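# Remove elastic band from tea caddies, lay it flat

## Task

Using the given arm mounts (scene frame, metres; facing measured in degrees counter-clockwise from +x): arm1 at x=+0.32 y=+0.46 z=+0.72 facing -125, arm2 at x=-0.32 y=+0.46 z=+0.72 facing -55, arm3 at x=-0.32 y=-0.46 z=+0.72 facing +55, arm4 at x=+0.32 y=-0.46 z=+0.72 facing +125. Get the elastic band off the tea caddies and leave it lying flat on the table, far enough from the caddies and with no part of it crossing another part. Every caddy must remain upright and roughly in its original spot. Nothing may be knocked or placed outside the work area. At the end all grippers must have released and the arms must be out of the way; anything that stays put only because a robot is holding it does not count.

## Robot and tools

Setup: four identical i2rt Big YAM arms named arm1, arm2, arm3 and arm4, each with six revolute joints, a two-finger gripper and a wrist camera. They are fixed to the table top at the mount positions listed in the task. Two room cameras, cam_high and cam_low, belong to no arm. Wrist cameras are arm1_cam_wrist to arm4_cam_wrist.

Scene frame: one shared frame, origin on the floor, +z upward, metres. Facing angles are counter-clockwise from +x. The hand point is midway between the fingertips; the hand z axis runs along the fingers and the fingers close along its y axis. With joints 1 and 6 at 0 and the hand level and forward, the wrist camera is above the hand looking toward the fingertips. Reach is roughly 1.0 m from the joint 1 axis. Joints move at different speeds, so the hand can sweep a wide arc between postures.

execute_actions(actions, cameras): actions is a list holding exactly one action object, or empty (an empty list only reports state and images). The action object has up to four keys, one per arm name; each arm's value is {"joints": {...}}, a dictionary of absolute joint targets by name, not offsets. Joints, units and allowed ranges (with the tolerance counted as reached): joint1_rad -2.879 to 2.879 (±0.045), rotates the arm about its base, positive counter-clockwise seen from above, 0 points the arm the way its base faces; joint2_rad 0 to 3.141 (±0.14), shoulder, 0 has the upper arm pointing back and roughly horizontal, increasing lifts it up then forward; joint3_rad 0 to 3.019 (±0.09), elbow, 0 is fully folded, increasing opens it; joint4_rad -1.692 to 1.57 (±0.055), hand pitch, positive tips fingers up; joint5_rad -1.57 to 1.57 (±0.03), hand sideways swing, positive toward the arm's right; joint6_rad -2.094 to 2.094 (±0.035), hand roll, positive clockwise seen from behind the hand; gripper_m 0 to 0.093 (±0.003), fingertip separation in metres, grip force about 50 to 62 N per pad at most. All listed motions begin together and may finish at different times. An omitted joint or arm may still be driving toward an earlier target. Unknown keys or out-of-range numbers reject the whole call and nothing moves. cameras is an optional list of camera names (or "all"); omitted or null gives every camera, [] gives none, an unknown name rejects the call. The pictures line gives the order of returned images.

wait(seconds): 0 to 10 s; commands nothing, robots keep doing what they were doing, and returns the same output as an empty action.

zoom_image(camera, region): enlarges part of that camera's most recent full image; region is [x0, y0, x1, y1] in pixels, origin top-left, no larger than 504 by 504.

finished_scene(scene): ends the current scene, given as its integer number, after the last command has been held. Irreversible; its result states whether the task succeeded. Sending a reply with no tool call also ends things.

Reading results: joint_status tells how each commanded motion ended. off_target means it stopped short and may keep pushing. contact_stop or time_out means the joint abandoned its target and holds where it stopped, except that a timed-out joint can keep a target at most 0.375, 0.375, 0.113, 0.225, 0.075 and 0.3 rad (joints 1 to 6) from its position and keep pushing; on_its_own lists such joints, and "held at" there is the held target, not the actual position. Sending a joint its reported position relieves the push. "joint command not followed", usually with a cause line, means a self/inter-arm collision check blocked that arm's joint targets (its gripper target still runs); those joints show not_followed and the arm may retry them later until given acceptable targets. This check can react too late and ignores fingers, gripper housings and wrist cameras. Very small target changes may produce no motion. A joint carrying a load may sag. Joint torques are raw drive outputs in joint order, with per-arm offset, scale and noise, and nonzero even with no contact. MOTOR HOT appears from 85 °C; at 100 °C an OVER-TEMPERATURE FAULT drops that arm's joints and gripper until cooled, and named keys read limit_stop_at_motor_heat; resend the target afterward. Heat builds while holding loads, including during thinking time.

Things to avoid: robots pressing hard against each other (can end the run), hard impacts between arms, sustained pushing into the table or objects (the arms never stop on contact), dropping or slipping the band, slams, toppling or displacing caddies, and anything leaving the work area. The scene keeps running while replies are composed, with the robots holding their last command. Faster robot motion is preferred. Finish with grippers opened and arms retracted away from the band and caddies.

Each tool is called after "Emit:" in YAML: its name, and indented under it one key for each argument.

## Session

Emit:
execute_actions:
  actions: []

Scene clock: 0.00 s.
Joint torques (N m, as the arm reports them, + toward a larger angle): no reading
arm1.joint_positions: joint1_rad=+0.011 joint2_rad=+0.434 joint3_rad=+1.474 joint4_rad=-1.532 joint5_rad=+0.014 joint6_rad=+0.016 gripper_m=+0.094
arm1.joint_status: not commanded
arm1.hand: x=+0.2534 y=+0.3703 z=+1.3765 quat_wxyz=(-0.239, -0.763, -0.387, +0.459) (m; scene frame)
arm2.joint_positions: joint1_rad=+0.007 joint2_rad=+0.429 joint3_rad=+1.469 joint4_rad=-1.544 joint5_rad=-0.012 joint6_rad=+0.016 gripper_m=+0.095
arm2.joint_status: not commanded
arm2.hand: x=-0.2461 y=+0.3735 z=+1.3491 quat_wxyz=(-0.457, -0.389, -0.768, +0.226) (m; scene frame)
arm3.joint_positions: joint1_rad=+0.010 joint2_rad=+0.424 joint3_rad=+1.478 joint4_rad=-1.536 joint5_rad=+0.005 joint6_rad=-0.008 gripper_m=+0.095
arm3.joint_status: not commanded
arm3.hand: x=-0.2545 y=-0.3681 z=+1.3493 quat_wxyz=(-0.462, +0.394, -0.760, -0.232) (m; scene frame)
arm4.joint_positions: joint1_rad=+0.011 joint2_rad=+0.422 joint3_rad=+1.481 joint4_rad=-1.534 joint5_rad=-0.010 joint6_rad=+0.010 gripper_m=+0.095
arm4.joint_status: not commanded
arm4.hand: x=+0.2526 y=-0.3765 z=+1.3841 quat_wxyz=(-0.241, +0.756, -0.394, -0.464) (m; scene frame)
pictures: arm1_cam_wrist, arm2_cam_wrist, arm3_cam_wrist, arm4_cam_wrist, cam_high, cam_low
Images, in order (width x height): arm1_cam_wrist 504x504, arm2_cam_wrist 504x504, arm3_cam_wrist 504x504, arm4_cam_wrist 504x504, cam_high 672x504, cam_low 672x504.

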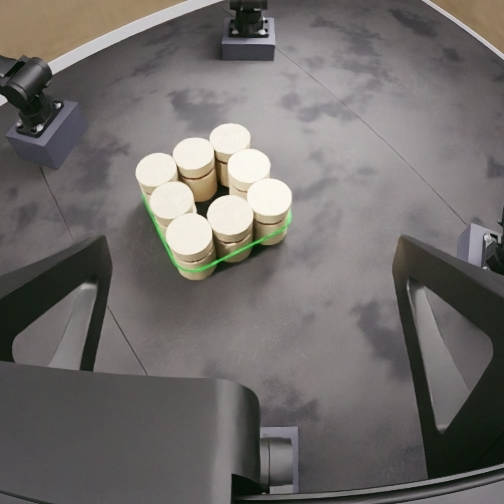

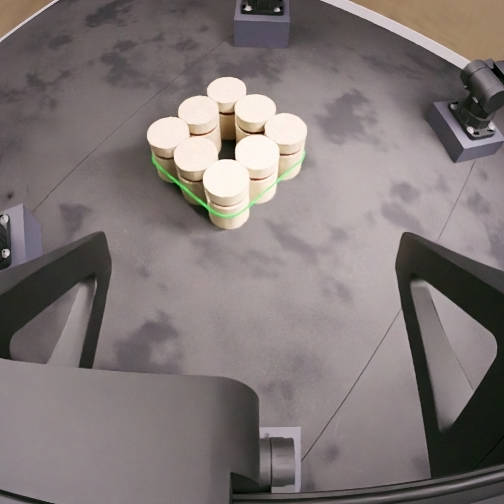

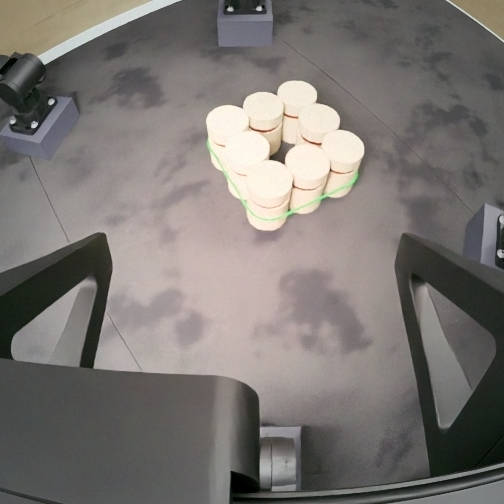

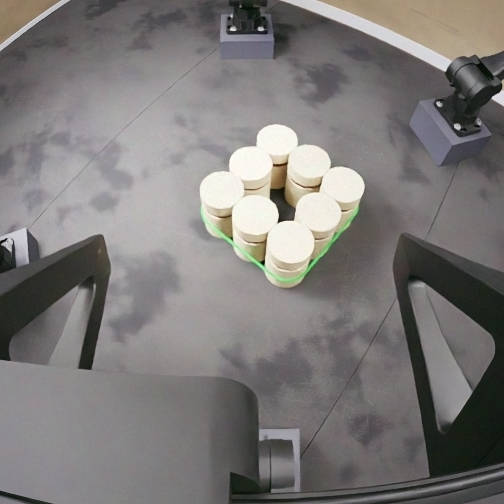

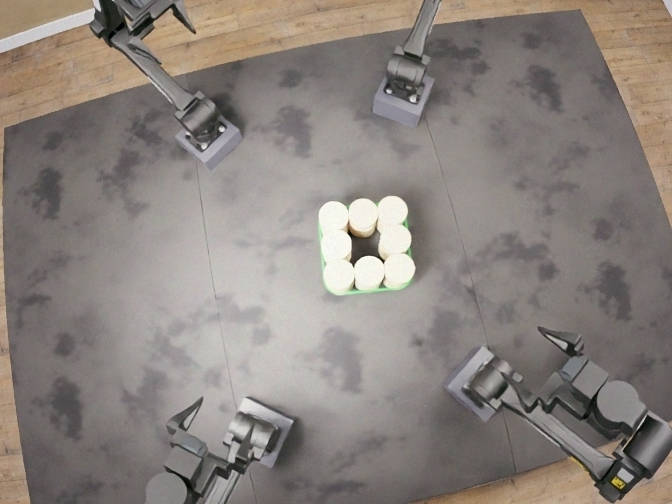

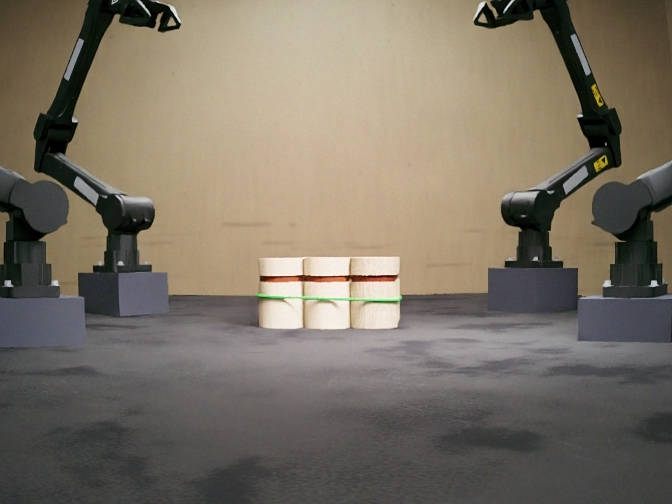

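Emit:
execute_actions:
  actions:
    - {"arm1":{"joints":{"joint1_rad":0.69,"joint2_rad":1.70,"joint3_rad":1.2,"joint4_rad":-1.22,"joint5_rad":0.68,"joint6_rad":0.28,"gripper_m":0.028}},"arm2":{"joints":{"joint1_rad":0.51,"joint2_rad":1.54,"joint3_rad":1.06,"joint4_rad":-0.79,"joint5_rad":0.645,"joint6_rad":-0.45,"gripper_m":0.028}},"arm3":{"joints":{"joint1_rad":0.35,"joint2_rad":1.65,"joint3_rad":1.225,"joint4_rad":-0.99,"joint5_rad":0.68,"joint6_rad":-0.21,"gripper_m":0.028}},"arm4":{"joints":{"joint1_rad":0.265,"joint2_rad":1.2,"joint3_rad":0.63,"joint4_rad":-0.555,"joint5_rad":0.56,"joint6_rad":-0.73,"gripper_m":0.028}}}
  cameras: ["cam_high","cam_low"]

Emit:
execute_actions:
  actions:
    - {"arm1":{"joints":{"joint2_rad":1.78,"joint3_rad":1.15,"joint4_rad":-1.10}},"arm2":{"joints":{"joint2_rad":1.615,"joint3_rad":1.0,"joint4_rad":-0.66}},"arm3":{"joints":{"joint2_rad":1.715,"joint3_rad":1.17,"joint4_rad":-0.87}},"arm4":{"joints":{"joint2_rad":1.32,"joint3_rad":0.56,"joint4_rad":-0.37}}}

Scene clock: 26.37 s.
Joint torques (N m, as the arm reports them, + toward a larger angle): arm1=[ -0.67 -12.38   8.87   0.03   0.48   0.11] | arm2=[-0.78 -8.81 10.15  0.92  0.63  0.  ] | arm3=[  0.51 -15.59  10.17   1.51   0.7    0.  ] | arm4=[-0.71 -5.61  7.11  1.22  0.24 -0.06]
arm1.joint_positions: joint1_rad=+0.694 joint2_rad=+1.704 joint3_rad=+1.192 joint4_rad=-1.227 joint5_rad=+0.678 joint6_rad=+0.270 gripper_m=+0.028
arm1.joint_status: all done
arm1.hand: x=+0.2462 y=+0.0163 z=+0.9196 quat_wxyz=(+0.253, -0.708, -0.617, +0.230) (m; scene frame)
arm2.joint_positions: joint1_rad=+0.512 joint2_rad=+1.528 joint3_rad=+1.051 joint4_rad=-0.802 joint5_rad=+0.642 joint6_rad=-0.442 gripper_m=+0.028
arm2.joint_status: all done
arm2.hand: x=+0.0686 y=+0.1699 z=+0.9210 quat_wxyz=(+0.011, -0.039, -0.938, +0.345) (m; scene frame)
arm3.joint_positions: joint1_rad=+0.339 joint2_rad=+1.652 joint3_rad=+1.211 joint4_rad=-1.009 joint5_rad=+0.677 joint6_rad=-0.200 gripper_m=+0.028
arm3.joint_status: all done
arm3.hand: x=-0.0758 y=-0.0205 z=+0.9146 quat_wxyz=(-0.218, +0.620, -0.708, +0.257) (m; scene frame)
arm4.joint_positions: joint1_rad=+0.262 joint2_rad=+1.201 joint3_rad=+0.635 joint4_rad=-0.570 joint5_rad=+0.557 joint6_rad=-0.722 gripper_m=+0.028
arm4.joint_status: all done
arm4.hand: x=+0.1041 y=-0.1546 z=+0.9210 quat_wxyz=(-0.344, +0.937, -0.054, +0.023) (m; scene frame)
pictures: cam_high, cam_low
Images, in order (width x height): cam_high 672x504, cam_low 672x504.

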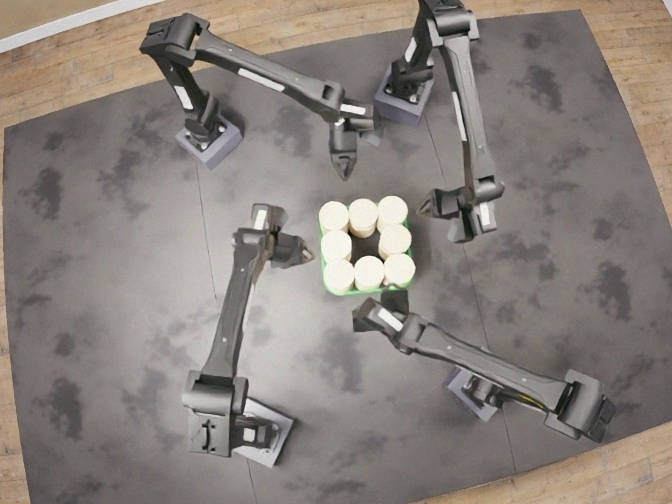

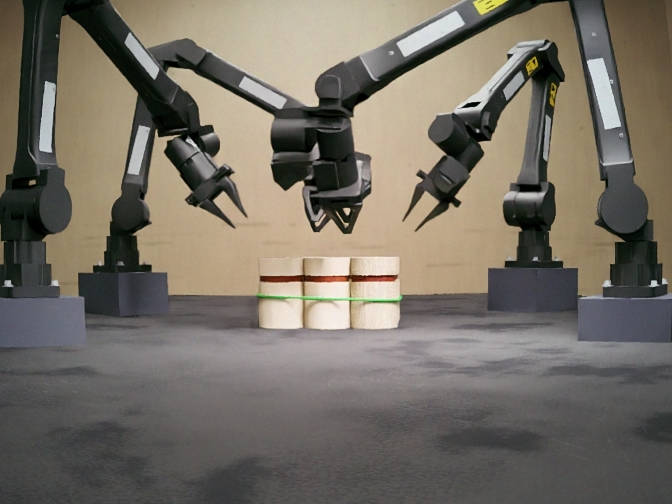

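Scene clock: 27.30 s.
Joint torques (N m, as the arm reports them, + toward a larger angle): arm1=[ -0.68 -12.6    8.27   0.08   0.45   0.1 ] | arm2=[  0.07 -10.35   9.06   0.9    0.61  -0.02] | arm3=[  0.51 -15.48   9.48   1.57   0.66  -0.01] | arm4=[-0.59 -6.3   6.51  1.2   0.21 -0.06]
arm1.joint_positions: joint1_rad=+0.694 joint2_rad=+1.785 joint3_rad=+1.142 joint4_rad=-1.110 joint5_rad=+0.678 joint6_rad=+0.271 gripper_m=+0.028
arm1.joint_status: all done
arm1.hand: x=+0.2458 y=+0.0166 z=+0.8678 quat_wxyz=(+0.259, -0.707, -0.619, +0.226) (m; scene frame)
arm2.joint_positions: joint1_rad=+0.512 joint2_rad=+1.606 joint3_rad=+0.995 joint4_rad=-0.672 joint5_rad=+0.643 joint6_rad=-0.442 gripper_m=+0.028
arm2.joint_status: all done
arm2.hand: x=+0.0702 y=+0.1684 z=+0.8723 quat_wxyz=(+0.012, -0.038, -0.938, +0.345) (m; scene frame)
arm3.joint_positions: joint1_rad=+0.339 joint2_rad=+1.714 joint3_rad=+1.158 joint4_rad=-0.890 joint5_rad=+0.677 joint6_rad=-0.200 gripper_m=+0.028
arm3.joint_status: all done
arm3.hand: x=-0.0749 y=-0.0180 z=+0.8693 quat_wxyz=(-0.220, +0.620, -0.709, +0.256) (m; scene frame)
arm4.joint_positions: joint1_rad=+0.262 joint2_rad=+1.327 joint3_rad=+0.558 joint4_rad=-0.384 joint5_rad=+0.558 joint6_rad=-0.723 gripper_m=+0.028
arm4.joint_status: all done
arm4.hand: x=+0.1071 y=-0.1560 z=+0.8651 quat_wxyz=(-0.339, +0.939, -0.051, +0.030) (m; scene frame)
pictures: arm1_cam_wrist, arm2_cam_wrist, arm3_cam_wrist, arm4_cam_wrist, cam_high, cam_low
Images, in order (width x height): arm1_cam_wrist 504x504, arm2_cam_wrist 504x504, arm3_cam_wrist 504x504, arm4_cam_wrist 504x504, cam_high 672x504, cam_low 672x504.

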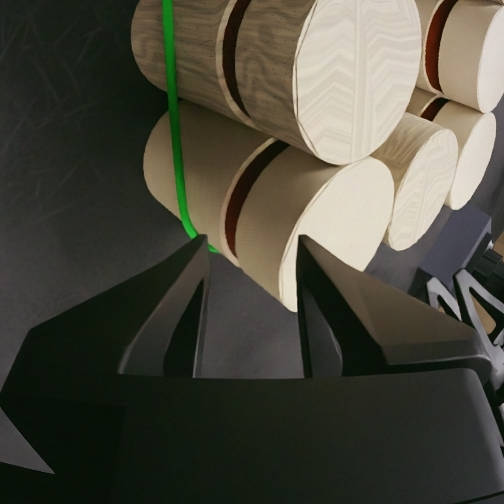

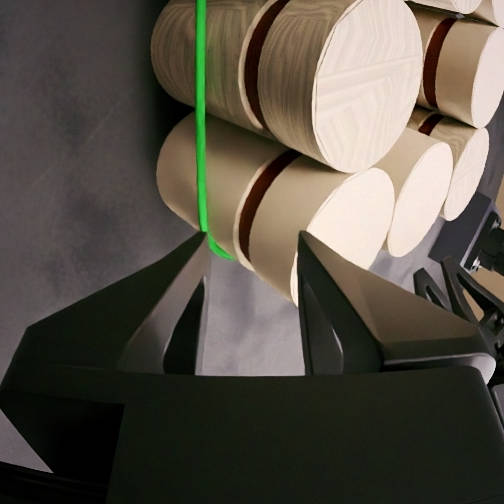

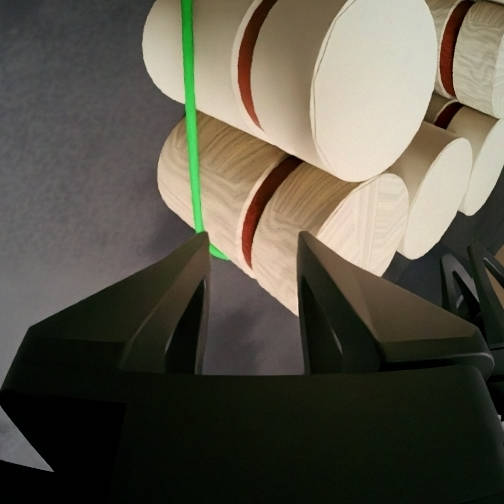

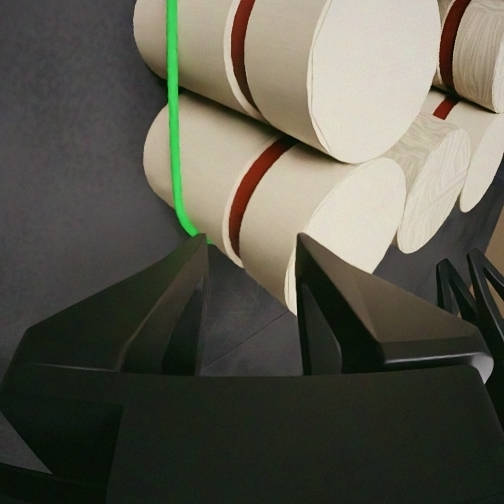

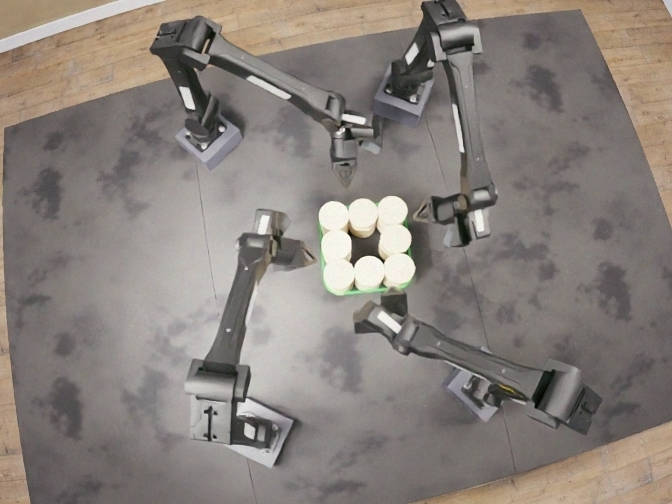

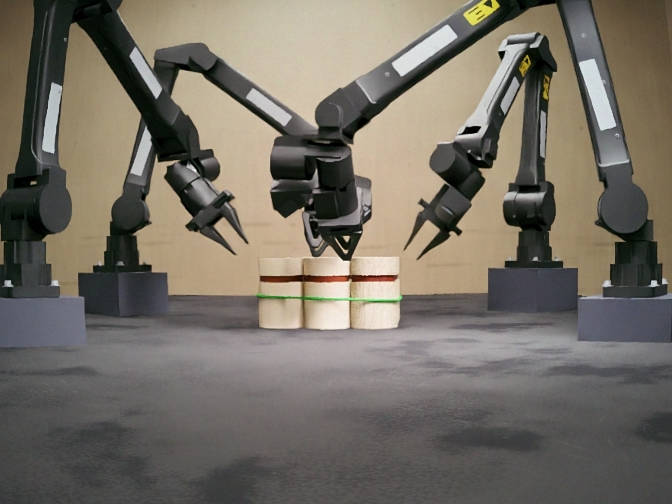

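Emit:
execute_actions:
  actions:
    - {"arm1":{"joints":{"joint2_rad":1.88,"joint3_rad":1.125,"joint4_rad":-0.97}},"arm2":{"joints":{"joint1_rad":0.48,"joint2_rad":1.715,"joint3_rad":0.945,"joint4_rad":-0.51}},"arm3":{"joints":{"joint1_rad":0.315,"joint2_rad":1.79,"joint3_rad":1.115,"joint4_rad":-0.745}},"arm4":{"joints":{"joint1_rad":0.295,"joint2_rad":1.49,"joint3_rad":0.525,"joint4_rad":-0.155}}}

Emit:
zoom_image:
  camera: "cam_high"
  region: [280,165,460,325]

Scene clock: 35.23 s.
Joint torques (N m, as the arm reports them, + toward a larger angle): arm1=[ -0.68 -13.03   7.61   0.14   0.44   0.1 ] | arm2=[ -0.38 -10.51   8.11   0.99   0.58  -0.01] | arm3=[ -1.78 -16.16   8.71   1.52   0.66   0.  ] | arm4=[-0.72 -7.05  4.77  1.22  0.2  -0.05]
arm1.joint_positions: joint1_rad=+0.694 joint2_rad=+1.884 joint3_rad=+1.118 joint4_rad=-0.981 joint5_rad=+0.678 joint6_rad=+0.271 gripper_m=+0.028
arm1.joint_status: all done
arm1.hand: x=+0.2460 y=+0.0110 z=+0.8155 quat_wxyz=(+0.256, -0.707, -0.618, +0.228) (m; scene frame)
arm2.joint_positions: joint1_rad=+0.482 joint2_rad=+1.709 joint3_rad=+0.939 joint4_rad=-0.522 joint5_rad=+0.643 joint6_rad=-0.442 gripper_m=+0.028
arm2.joint_status: all done
arm2.hand: x=+0.0587 y=+0.1573 z=+0.8148 quat_wxyz=(+0.021, -0.051, -0.938, +0.343) (m; scene frame)
arm3.joint_positions: joint1_rad=+0.329 joint2_rad=+1.792 joint3_rad=+1.102 joint4_rad=-0.764 joint5_rad=+0.677 joint6_rad=-0.200 gripper_m=+0.028
arm3.joint_status: all done
arm3.hand: x=-0.0715 y=-0.0238 z=+0.8175 quat_wxyz=(-0.216, +0.617, -0.711, +0.259) (m; scene frame)
arm4.joint_positions: joint1_rad=+0.291 joint2_rad=+1.494 joint3_rad=+0.528 joint4_rad=-0.170 joint5_rad=+0.558 joint6_rad=-0.723 gripper_m=+0.028
arm4.joint_status: all done
arm4.hand: x=+0.0906 y=-0.1550 z=+0.8171 quat_wxyz=(-0.345, +0.938, -0.040, +0.018) (m; scene frame)
pictures: arm1_cam_wrist, arm2_cam_wrist, arm3_cam_wrist, arm4_cam_wrist, cam_high, cam_low
Images, in order (width x height): arm1_cam_wrist 504x504, arm2_cam_wrist 504x504, arm3_cam_wrist 504x504, arm4_cam_wrist 504x504, cam_high 672x504, cam_low 672x504.

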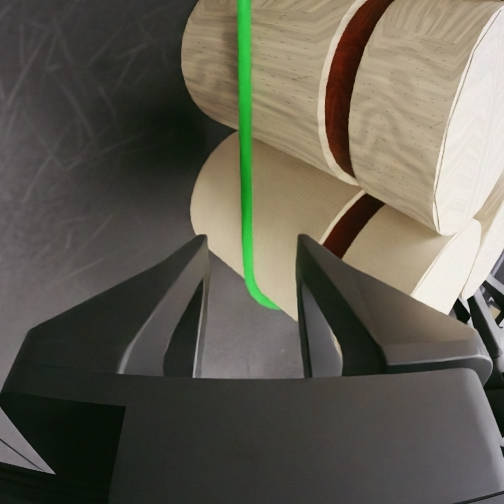

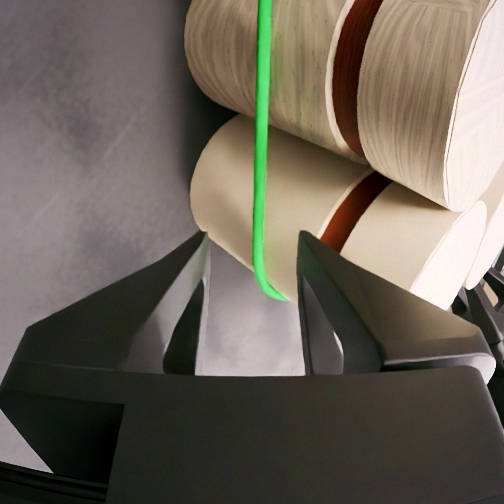

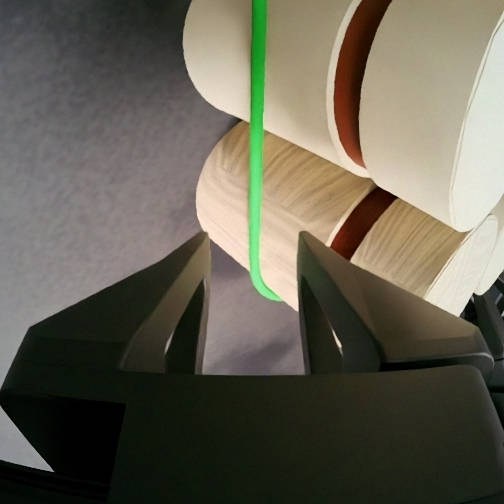

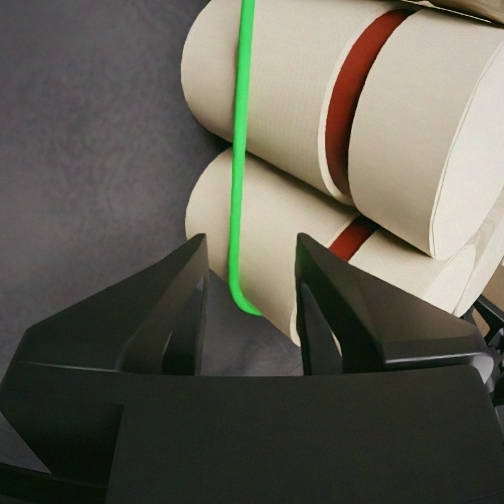

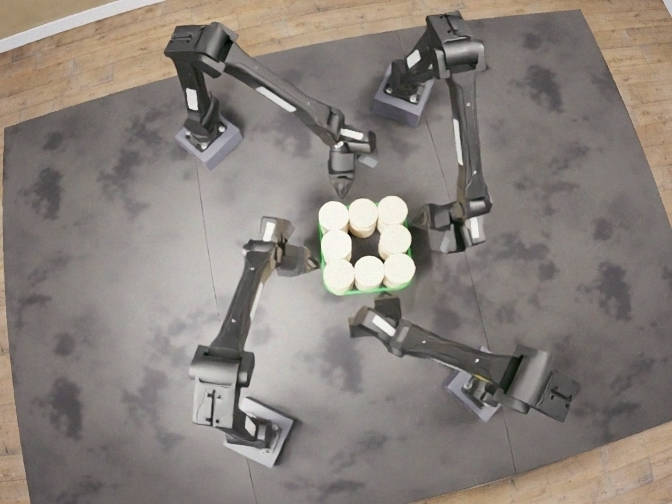

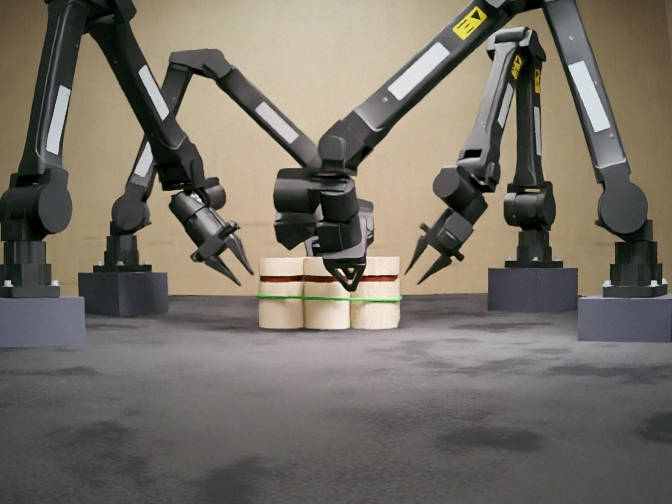

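Region (280, 165, 460, 325) of cam_high's 672x504 image, scaled by 2.800, with more detail than that image has.

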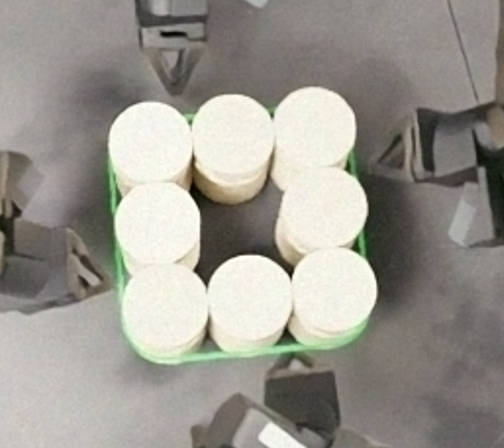

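Emit:
execute_actions:
  actions:
    - {"arm1":{"joints":{"joint1_rad":0.65,"joint2_rad":1.942,"joint4_rad":-0.918}},"arm2":{"joints":{"joint1_rad":0.443,"joint2_rad":1.807,"joint3_rad":1.022,"joint4_rad":-0.472}},"arm3":{"joints":{"joint1_rad":0.28,"joint2_rad":1.87,"joint3_rad":1.165,"joint4_rad":-0.705}},"arm4":{"joints":{"joint1_rad":0.249,"joint2_rad":1.60,"joint4_rad":-0.05}}}

Scene clock: 48.60 s.
Joint torques (N m, as the arm reports them, + toward a larger angle): arm1=[ -0.62 -12.99   7.11   0.15   0.44   0.1 ] | arm2=[ -0.29 -10.93   9.99   0.9    0.56  -0.04] | arm3=[ -1.15 -15.95  10.33   1.46   0.68  -0.01] | arm4=[-1.18 -6.74  4.01  1.23  0.2  -0.06]
arm1.joint_positions: joint1_rad=+0.650 joint2_rad=+1.938 joint3_rad=+1.118 joint4_rad=-0.928 joint5_rad=+0.678 joint6_rad=+0.271 gripper_m=+0.028
arm1.joint_status: all done
arm1.hand: x=+0.2264 y=+0.0115 z=+0.7908 quat_wxyz=(+0.262, -0.721, -0.603, +0.222) (m; scene frame)
arm2.joint_positions: joint1_rad=+0.444 joint2_rad=+1.788 joint3_rad=+0.991 joint4_rad=-0.481 joint5_rad=+0.643 joint6_rad=-0.442 gripper_m=+0.028
arm2.joint_status: all done
arm2.hand: x=+0.0678 y=+0.1315 z=+0.7978 quat_wxyz=(+0.022, -0.071, -0.935, +0.346) (m; scene frame)
arm3.joint_positions: joint1_rad=+0.287 joint2_rad=+1.864 joint3_rad=+1.130 joint4_rad=-0.722 joint5_rad=+0.677 joint6_rad=-0.200 gripper_m=+0.028
arm3.joint_status: all done
arm3.hand: x=-0.0488 y=-0.0218 z=+0.7928 quat_wxyz=(-0.209, +0.603, -0.724, +0.264) (m; scene frame)
arm4.joint_positions: joint1_rad=+0.252 joint2_rad=+1.599 joint3_rad=+0.528 joint4_rad=-0.065 joint5_rad=+0.558 joint6_rad=-0.723 gripper_m=+0.028
arm4.joint_status: all done
arm4.hand: x=+0.0986 y=-0.1423 z=+0.7898 quat_wxyz=(-0.344, +0.937, -0.058, +0.025) (m; scene frame)
pictures: arm1_cam_wrist, arm2_cam_wrist, arm3_cam_wrist, arm4_cam_wrist, cam_high, cam_low
Images, in order (width x height): arm1_cam_wrist 504x504, arm2_cam_wrist 504x504, arm3_cam_wrist 504x504, arm4_cam_wrist 504x504, cam_high 672x504, cam_low 672x504.

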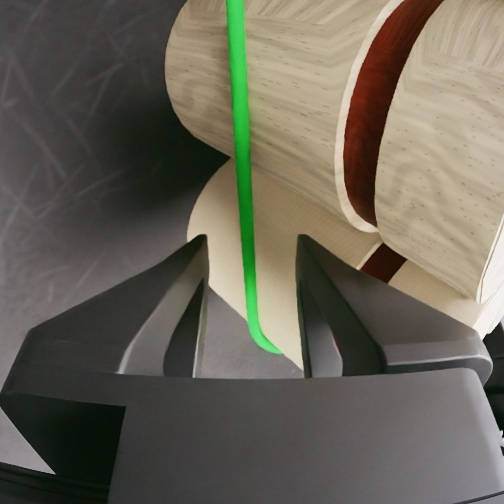

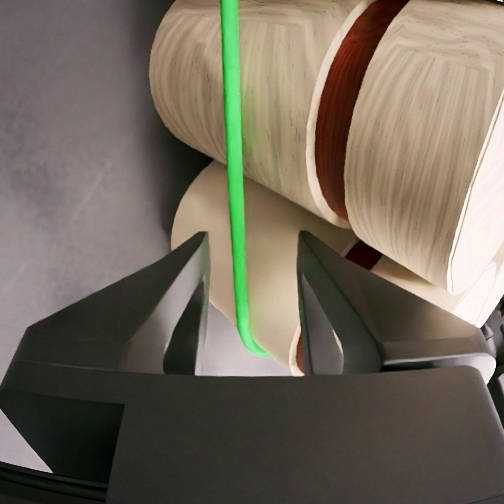

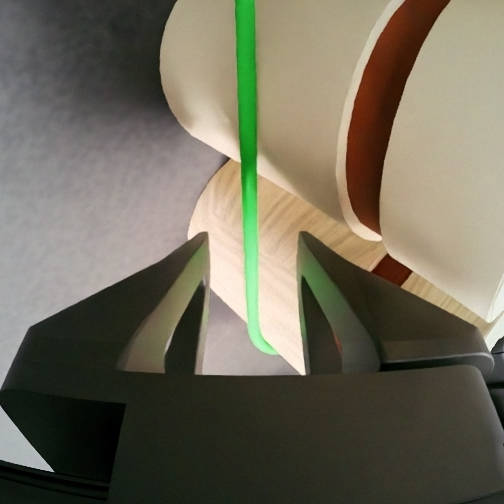

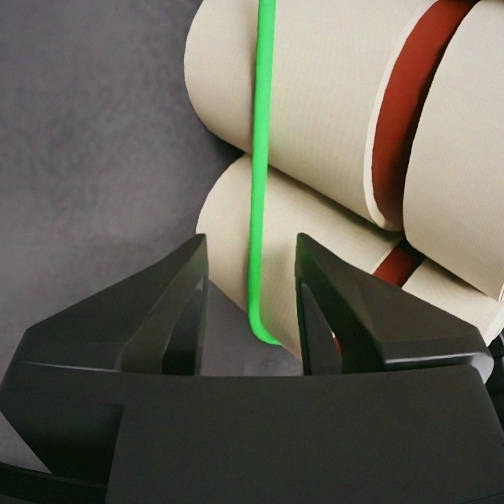

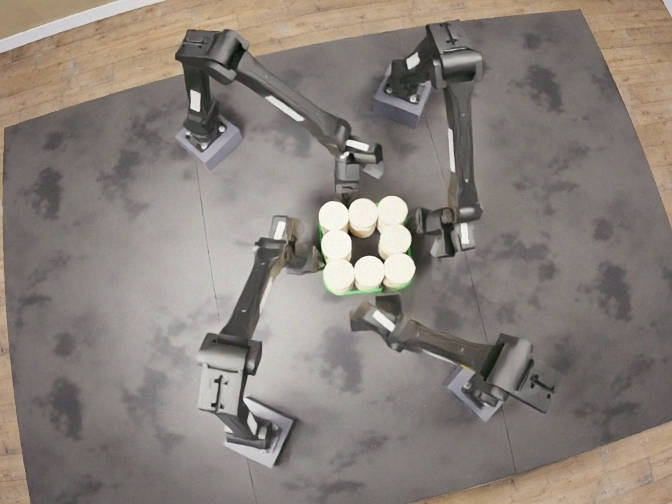

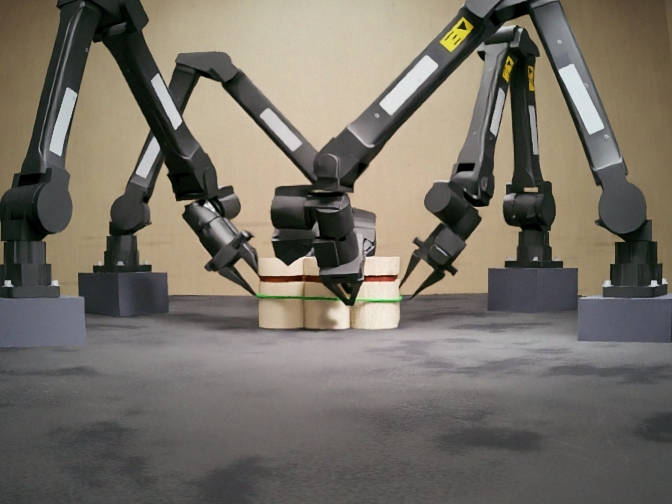

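Emit:
execute_actions:
  actions:
    - {"arm1":{"joints":{"joint1_rad":0.62,"joint2_rad":1.985,"joint4_rad":-0.883,"gripper_m":0.022}},"arm2":{"joints":{"joint1_rad":0.422,"joint2_rad":1.855,"joint4_rad":-0.41,"gripper_m":0.022}},"arm3":{"joints":{"joint1_rad":0.252,"joint2_rad":1.912,"joint4_rad":-0.66,"gripper_m":0.022}},"arm4":{"joints":{"joint1_rad":0.214,"joint2_rad":1.688,"joint4_rad":0.092,"gripper_m":0.022}}}

Emit:
zoom_image:
  camera: "cam_low"
  region: [210,230,450,340]

Scene clock: 59.20 s.
Joint torques (N m, as the arm reports them, + toward a larger angle): arm1=[ -0.93 -12.85   6.96   0.11   0.45   0.1 ] | arm2=[ -0.49 -10.76   9.83   0.91   0.51   0.  ] | arm3=[ -1.82 -16.08  10.13   1.5    0.67   0.  ] | arm4=[-1.51 -8.1   3.64  1.3   0.2  -0.06]
arm1.joint_positions: joint1_rad=+0.624 joint2_rad=+1.977 joint3_rad=+1.118 joint4_rad=-0.892 joint5_rad=+0.678 joint6_rad=+0.271 gripper_m=+0.022
arm1.joint_status: all done
arm1.hand: x=+0.2147 y=+0.0129 z=+0.7730 quat_wxyz=(+0.266, -0.728, -0.593, +0.217) (m; scene frame)
arm2.joint_positions: joint1_rad=+0.427 joint2_rad=+1.834 joint3_rad=+0.991 joint4_rad=-0.422 joint5_rad=+0.643 joint6_rad=-0.442 gripper_m=+0.022
arm2.joint_status: all done
arm2.hand: x=+0.0672 y=+0.1219 z=+0.7795 quat_wxyz=(+0.019, -0.081, -0.934, +0.348) (m; scene frame)
arm3.joint_positions: joint1_rad=+0.267 joint2_rad=+1.900 joint3_rad=+1.130 joint4_rad=-0.679 joint5_rad=+0.677 joint6_rad=-0.200 gripper_m=+0.022
arm3.joint_status: all done
arm3.hand: x=-0.0385 y=-0.0234 z=+0.7763 quat_wxyz=(-0.210, +0.594, -0.730, +0.264) (m; scene frame)
arm4.joint_positions: joint1_rad=+0.218 joint2_rad=+1.685 joint3_rad=+0.528 joint4_rad=+0.077 joint5_rad=+0.558 joint6_rad=-0.723 gripper_m=+0.022
arm4.joint_status: all done
arm4.hand: x=+0.0995 y=-0.1256 z=+0.7728 quat_wxyz=(-0.360, +0.929, -0.081, +0.010) (m; scene frame)
pictures: arm1_cam_wrist, arm2_cam_wrist, arm3_cam_wrist, arm4_cam_wrist, cam_high, cam_low
Images, in order (width x height): arm1_cam_wrist 504x504, arm2_cam_wrist 504x504, arm3_cam_wrist 504x504, arm4_cam_wrist 504x504, cam_high 672x504, cam_low 672x504.

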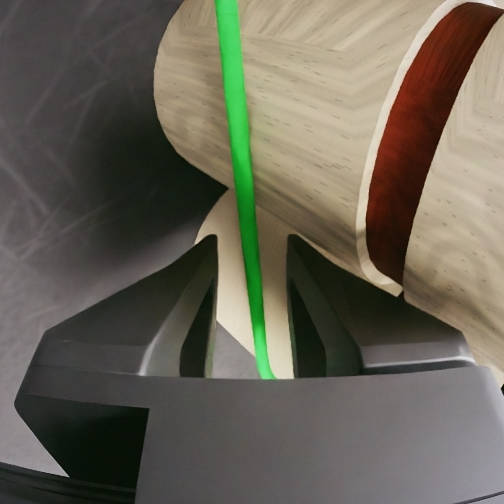

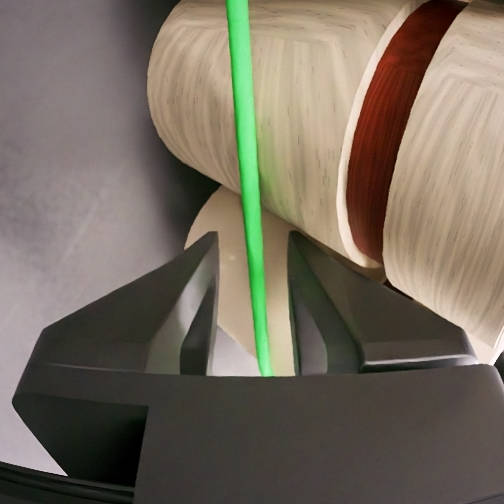

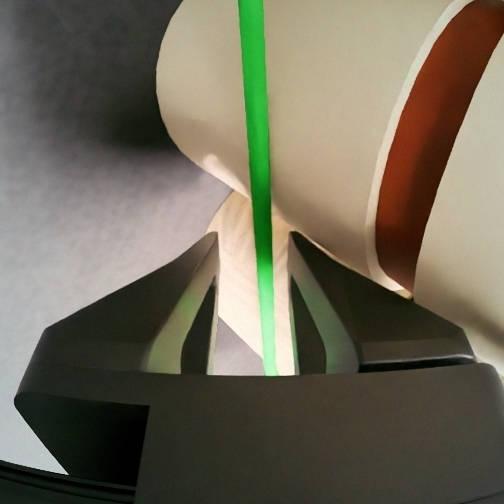

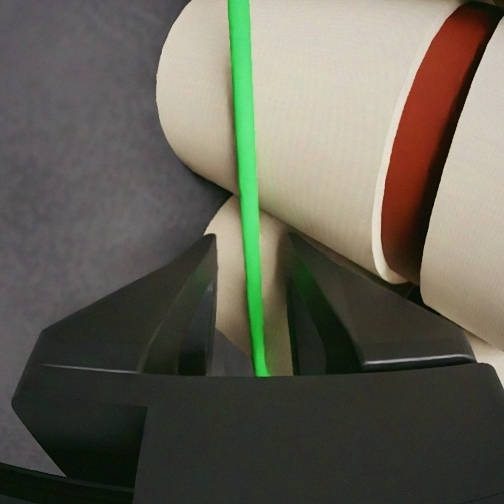

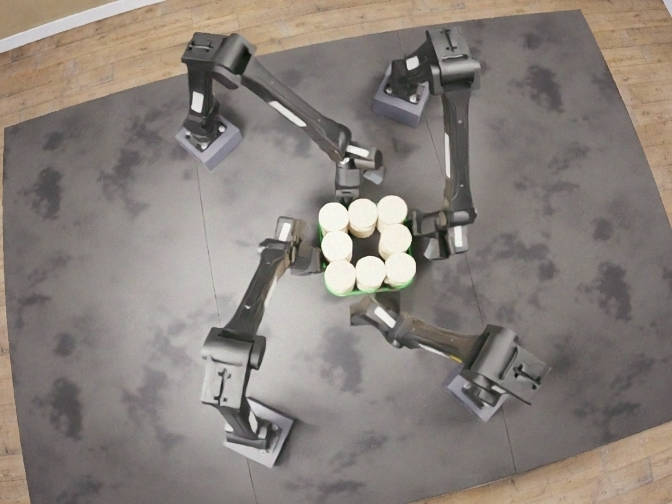

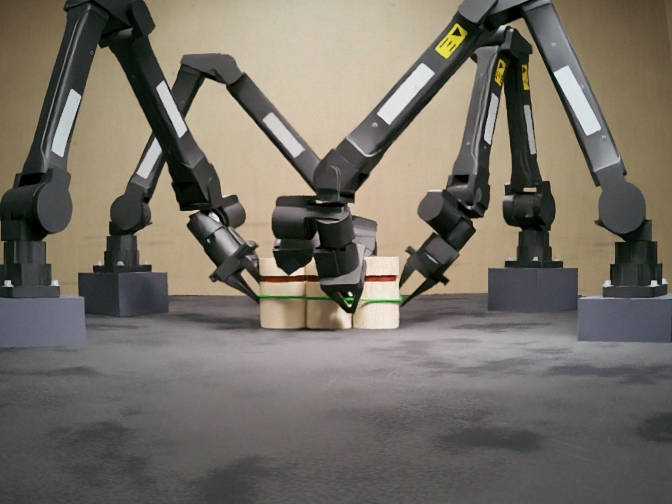

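Region (210, 230, 450, 340) of cam_low's 672x504 image, scaled by 2.100, with more detail than that image has; it fills the top 231 rows of this view, and the rest is white.

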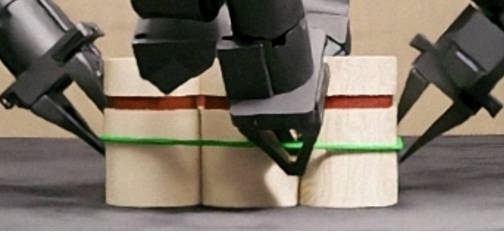

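Emit:
execute_actions:
  actions:
    - {"arm1":{"joints":{"gripper_m":0}},"arm2":{"joints":{"gripper_m":0}},"arm3":{"joints":{"gripper_m":0}},"arm4":{"joints":{"gripper_m":0}}}
  cameras: ["cam_low"]

Emit:
execute_actions:
  actions:
    - {"arm1":{"joints":{"joint1_rad":0.685,"joint2_rad":1.935,"joint3_rad":1.075}},"arm2":{"joints":{"joint1_rad":0.468,"joint2_rad":1.78,"joint3_rad":0.92}},"arm3":{"joints":{"joint1_rad":0.32,"joint2_rad":1.835,"joint3_rad":1.068}},"arm4":{"joints":{"joint1_rad":0.255,"joint2_rad":1.625,"joint3_rad":0.485,"joint4_rad":-0.005}}}

Scene clock: 83.77 s.
Joint torques (N m, as the arm reports them, + toward a larger angle): arm1=[ -0.68 -12.74   6.91   0.1    0.45   0.11] | arm2=[ -1.04 -11.49   9.62   1.02   0.53  -0.01] | arm3=[ -1.83 -16.    10.15   1.54   0.64   0.01] | arm4=[-1.28 -7.7   3.68  1.3   0.19 -0.05]
arm1.joint_positions: joint1_rad=+0.624 joint2_rad=+1.977 joint3_rad=+1.118 joint4_rad=-0.892 joint5_rad=+0.678 joint6_rad=+0.271 gripper_m=+0.003
arm1.joint_status: all done
arm1.hand: x=+0.2147 y=+0.0129 z=+0.7730 quat_wxyz=(+0.266, -0.728, -0.593, +0.217) (m; scene frame)
arm2.joint_positions: joint1_rad=+0.427 joint2_rad=+1.834 joint3_rad=+0.991 joint4_rad=-0.422 joint5_rad=+0.643 joint6_rad=-0.442 gripper_m=+0.003
arm2.joint_status: all done
arm2.hand: x=+0.0672 y=+0.1219 z=+0.7795 quat_wxyz=(+0.019, -0.081, -0.934, +0.348) (m; scene frame)
arm3.joint_positions: joint1_rad=+0.267 joint2_rad=+1.900 joint3_rad=+1.130 joint4_rad=-0.679 joint5_rad=+0.678 joint6_rad=-0.200 gripper_m=+0.003
arm3.joint_status: all done
arm3.hand: x=-0.0380 y=-0.0237 z=+0.7764 quat_wxyz=(-0.210, +0.594, -0.730, +0.265) (m; scene frame)
arm4.joint_positions: joint1_rad=+0.218 joint2_rad=+1.685 joint3_rad=+0.528 joint4_rad=+0.077 joint5_rad=+0.558 joint6_rad=-0.723 gripper_m=+0.003
arm4.joint_status: all done
arm4.hand: x=+0.0995 y=-0.1256 z=+0.7728 quat_wxyz=(-0.360, +0.929, -0.081, +0.010) (m; scene frame)
pictures: cam_low
Images, in order (width x height): cam_low 672x504.

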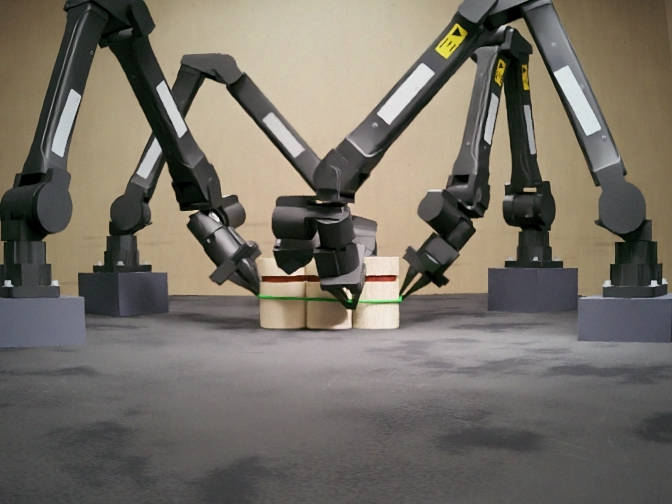

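Scene clock: 84.67 s.
Joint torques (N m, as the arm reports them, + toward a larger angle): arm1=[  0.22 -14.77   5.84  -0.15   0.17   0.1 ] | arm2=[  1.04 -13.37   6.01   0.44   0.2    0.05] | arm3=[  1.1  -18.98   6.71   1.05   0.54   0.01] | arm4=[-0.2  -8.24  3.29  0.03  0.08 -0.05]
arm1.joint_positions: joint1_rad=+0.676 joint2_rad=+1.955 joint3_rad=+1.077 joint4_rad=-0.887 joint5_rad=+0.686 joint6_rad=+0.271 gripper_m=+0.003
arm1.joint_status: all done
arm1.hand: x=+0.2360 y=+0.0233 z=+0.7738 quat_wxyz=(+0.267, -0.709, -0.613, +0.223) (m; scene frame)
arm2.joint_positions: joint1_rad=+0.456 joint2_rad=+1.796 joint3_rad=+0.930 joint4_rad=-0.411 joint5_rad=+0.651 joint6_rad=-0.444 gripper_m=+0.003
arm2.joint_status: all done
arm2.hand: x=+0.0567 y=+0.1429 z=+0.7797 quat_wxyz=(+0.021, -0.065, -0.934, +0.349) (m; scene frame)
arm3.joint_positions: joint1_rad=+0.303 joint2_rad=+1.861 joint3_rad=+1.070 joint4_rad=-0.667 joint5_rad=+0.681 joint6_rad=-0.201 gripper_m=+0.003
arm3.joint_status: all done
arm3.hand: x=-0.0606 y=-0.0334 z=+0.7781 quat_wxyz=(-0.211, +0.608, -0.718, +0.264) (m; scene frame)
arm4.joint_positions: joint1_rad=+0.246 joint2_rad=+1.635 joint3_rad=+0.496 joint4_rad=+0.009 joint5_rad=+0.562 joint6_rad=-0.724 gripper_m=+0.003
arm4.joint_status: all done
arm4.hand: x=+0.1071 y=-0.1462 z=+0.7762 quat_wxyz=(-0.347, +0.935, -0.062, +0.025) (m; scene frame)
pictures: arm1_cam_wrist, arm2_cam_wrist, arm3_cam_wrist, arm4_cam_wrist, cam_high, cam_low
Images, in order (width x height): arm1_cam_wrist 504x504, arm2_cam_wrist 504x504, arm3_cam_wrist 504x504, arm4_cam_wrist 504x504, cam_high 672x504, cam_low 672x504.

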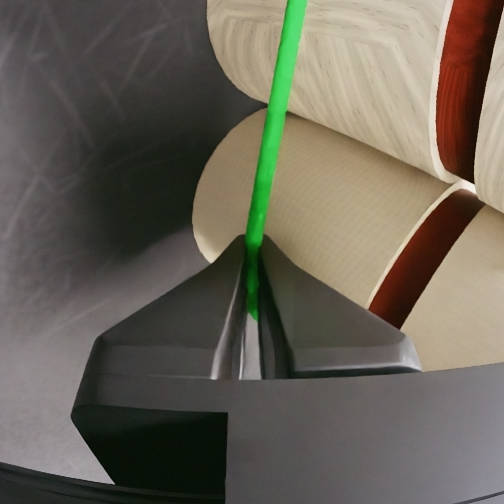

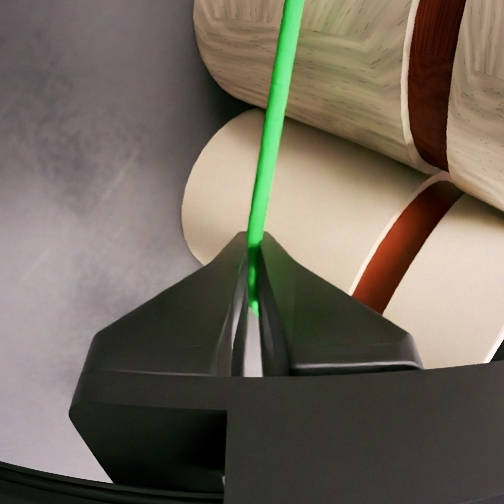

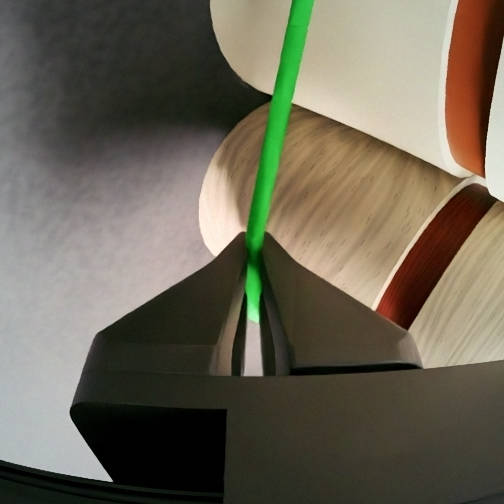

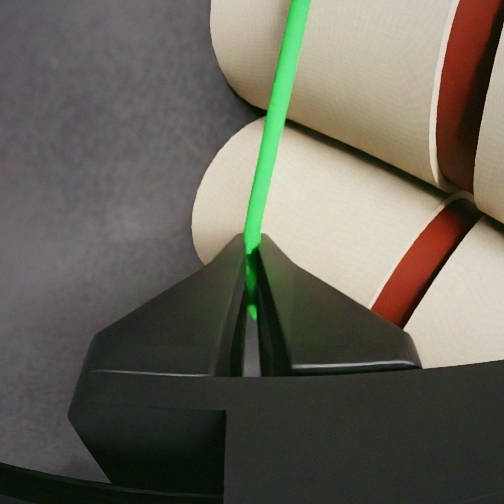

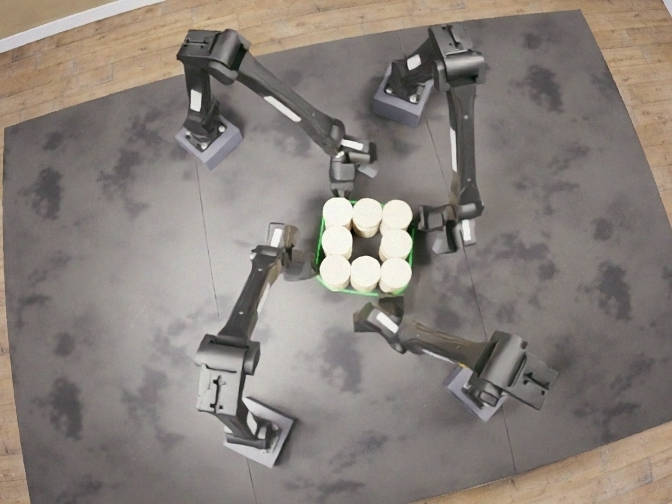

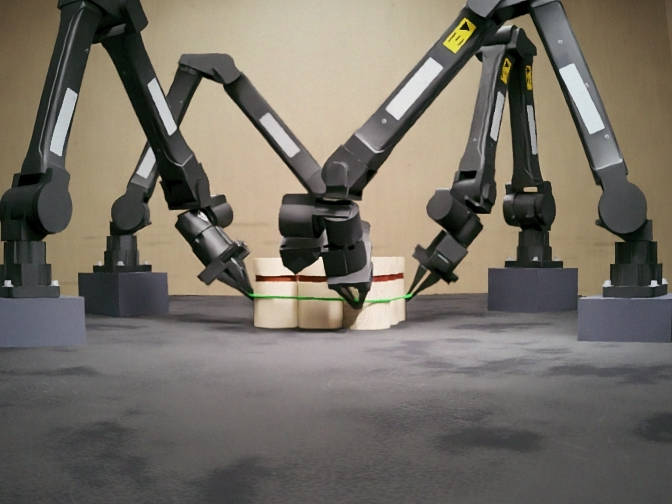

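Emit:
execute_actions:
  actions:
    - {"arm1":{"joints":{"joint1_rad":0.61,"joint2_rad":1.665,"joint3_rad":0.78,"joint4_rad":-0.63,"joint5_rad":0.32,"joint6_rad":-0.27}},"arm2":{"joints":{"joint1_rad":0.34,"joint2_rad":1.625,"joint3_rad":0.78,"joint4_rad":-0.49,"joint5_rad":0.32,"joint6_rad":-0.97}},"arm3":{"joints":{"joint1_rad":0.215,"joint2_rad":1.655,"joint3_rad":0.865,"joint4_rad":-0.60,"joint5_rad":0.32,"joint6_rad":-0.74}},"arm4":{"joints":{"joint1_rad":0.055,"joint2_rad":1.435,"joint3_rad":0.395,"joint4_rad":-0.20,"joint5_rad":0.32,"joint6_rad":-1.3}}}
  cameras: ["cam_high"]

Emit:
execute_actions:
  actions:
    - {"arm1":{"joints":{"joint1_rad":0.45,"joint2_rad":1.447,"joint3_rad":0.529,"joint4_rad":-0.43,"joint5_rad":0,"joint6_rad":-0.82}},"arm2":{"joints":{"joint1_rad":0.12,"joint2_rad":1.514,"joint3_rad":0.697,"joint4_rad":-0.53,"joint5_rad":0,"joint6_rad":-1.5}},"arm3":{"joints":{"joint1_rad":0.01,"joint2_rad":1.505,"joint3_rad":0.71,"joint4_rad":-0.555,"joint5_rad":0,"joint6_rad":-1.28}},"arm4":{"joints":{"joint1_rad":-0.29,"joint2_rad":1.353,"joint3_rad":0.417,"joint4_rad":-0.414,"joint5_rad":0,"joint6_rad":-1.9}}}

Scene clock: 97.97 s.
Joint torques (N m, as the arm reports them, + toward a larger angle): arm1=[ 3.05 -8.37  4.72 -0.41 -1.1  -0.07] | arm2=[ 1.48 -8.47  4.08 -1.24 -0.46 -0.01] | arm3=[  1.77 -13.06   4.05   0.19  -0.87  -0.02] | arm4=[-1.32 -4.48  2.08 -1.86  0.02 -0.08]
arm1.joint_positions: joint1_rad=+0.573 joint2_rad=+1.653 joint3_rad=+0.804 joint4_rad=-0.613 joint5_rad=+0.355 joint6_rad=-0.264 gripper_m=+0.003
arm1.joint_status: joint5_rad time_out (moved -0.331 of -0.366); the others done
arm1.on_its_own: joint5_rad reads +0.355 and still pushes toward +0.320 since a time_out
arm1.hand: x=+0.2425 y=+0.0647 z=+0.7961 quat_wxyz=(+0.110, -0.622, -0.760, +0.151) (m; scene frame)
arm2.joint_positions: joint1_rad=+0.319 joint2_rad=+1.615 joint3_rad=+0.821 joint4_rad=-0.451 joint5_rad=+0.337 joint6_rad=-0.963 gripper_m=+0.003
arm2.joint_status: all done
arm2.hand: x=+0.0121 y=+0.1511 z=+0.7981 quat_wxyz=(+0.010, +0.139, -0.962, +0.234) (m; scene frame)
arm3.joint_positions: joint1_rad=+0.190 joint2_rad=+1.651 joint3_rad=+0.904 joint4_rad=-0.581 joint5_rad=+0.346 joint6_rad=-0.732 gripper_m=+0.003
arm3.joint_status: all done
arm3.hand: x=-0.0722 y=-0.0718 z=+0.7961 quat_wxyz=(-0.149, +0.772, -0.600, +0.145) (m; scene frame)
arm4.joint_positions: joint1_rad=+0.061 joint2_rad=+1.417 joint3_rad=+0.436 joint4_rad=-0.142 joint5_rad=+0.320 joint6_rad=-1.292 gripper_m=+0.003
arm4.joint_status: joint4_rad time_out (moved -0.152 of -0.209); the others done
arm4.on_its_own: joint4_rad reads -0.142 and still pushes toward -0.200 since a time_out
arm4.hand: x=+0.1520 y=-0.1526 z=+0.8013 quat_wxyz=(-0.270, +0.951, +0.147, +0.044) (m; scene frame)
pictures: cam_high
Images, in order (width x height): cam_high 672x504.

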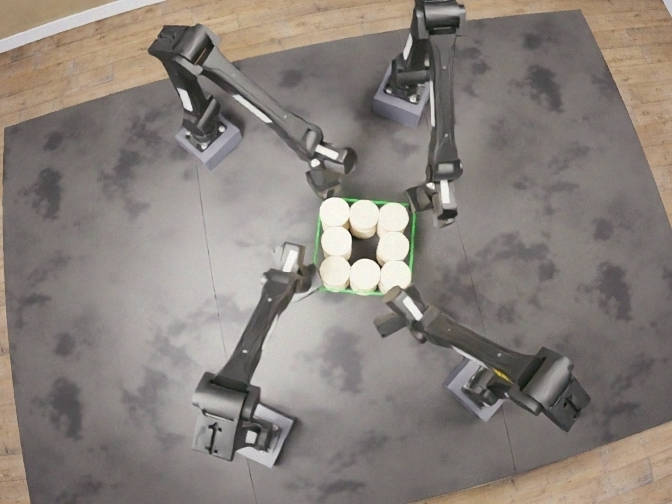

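not run: a stop came earlier in this reply.


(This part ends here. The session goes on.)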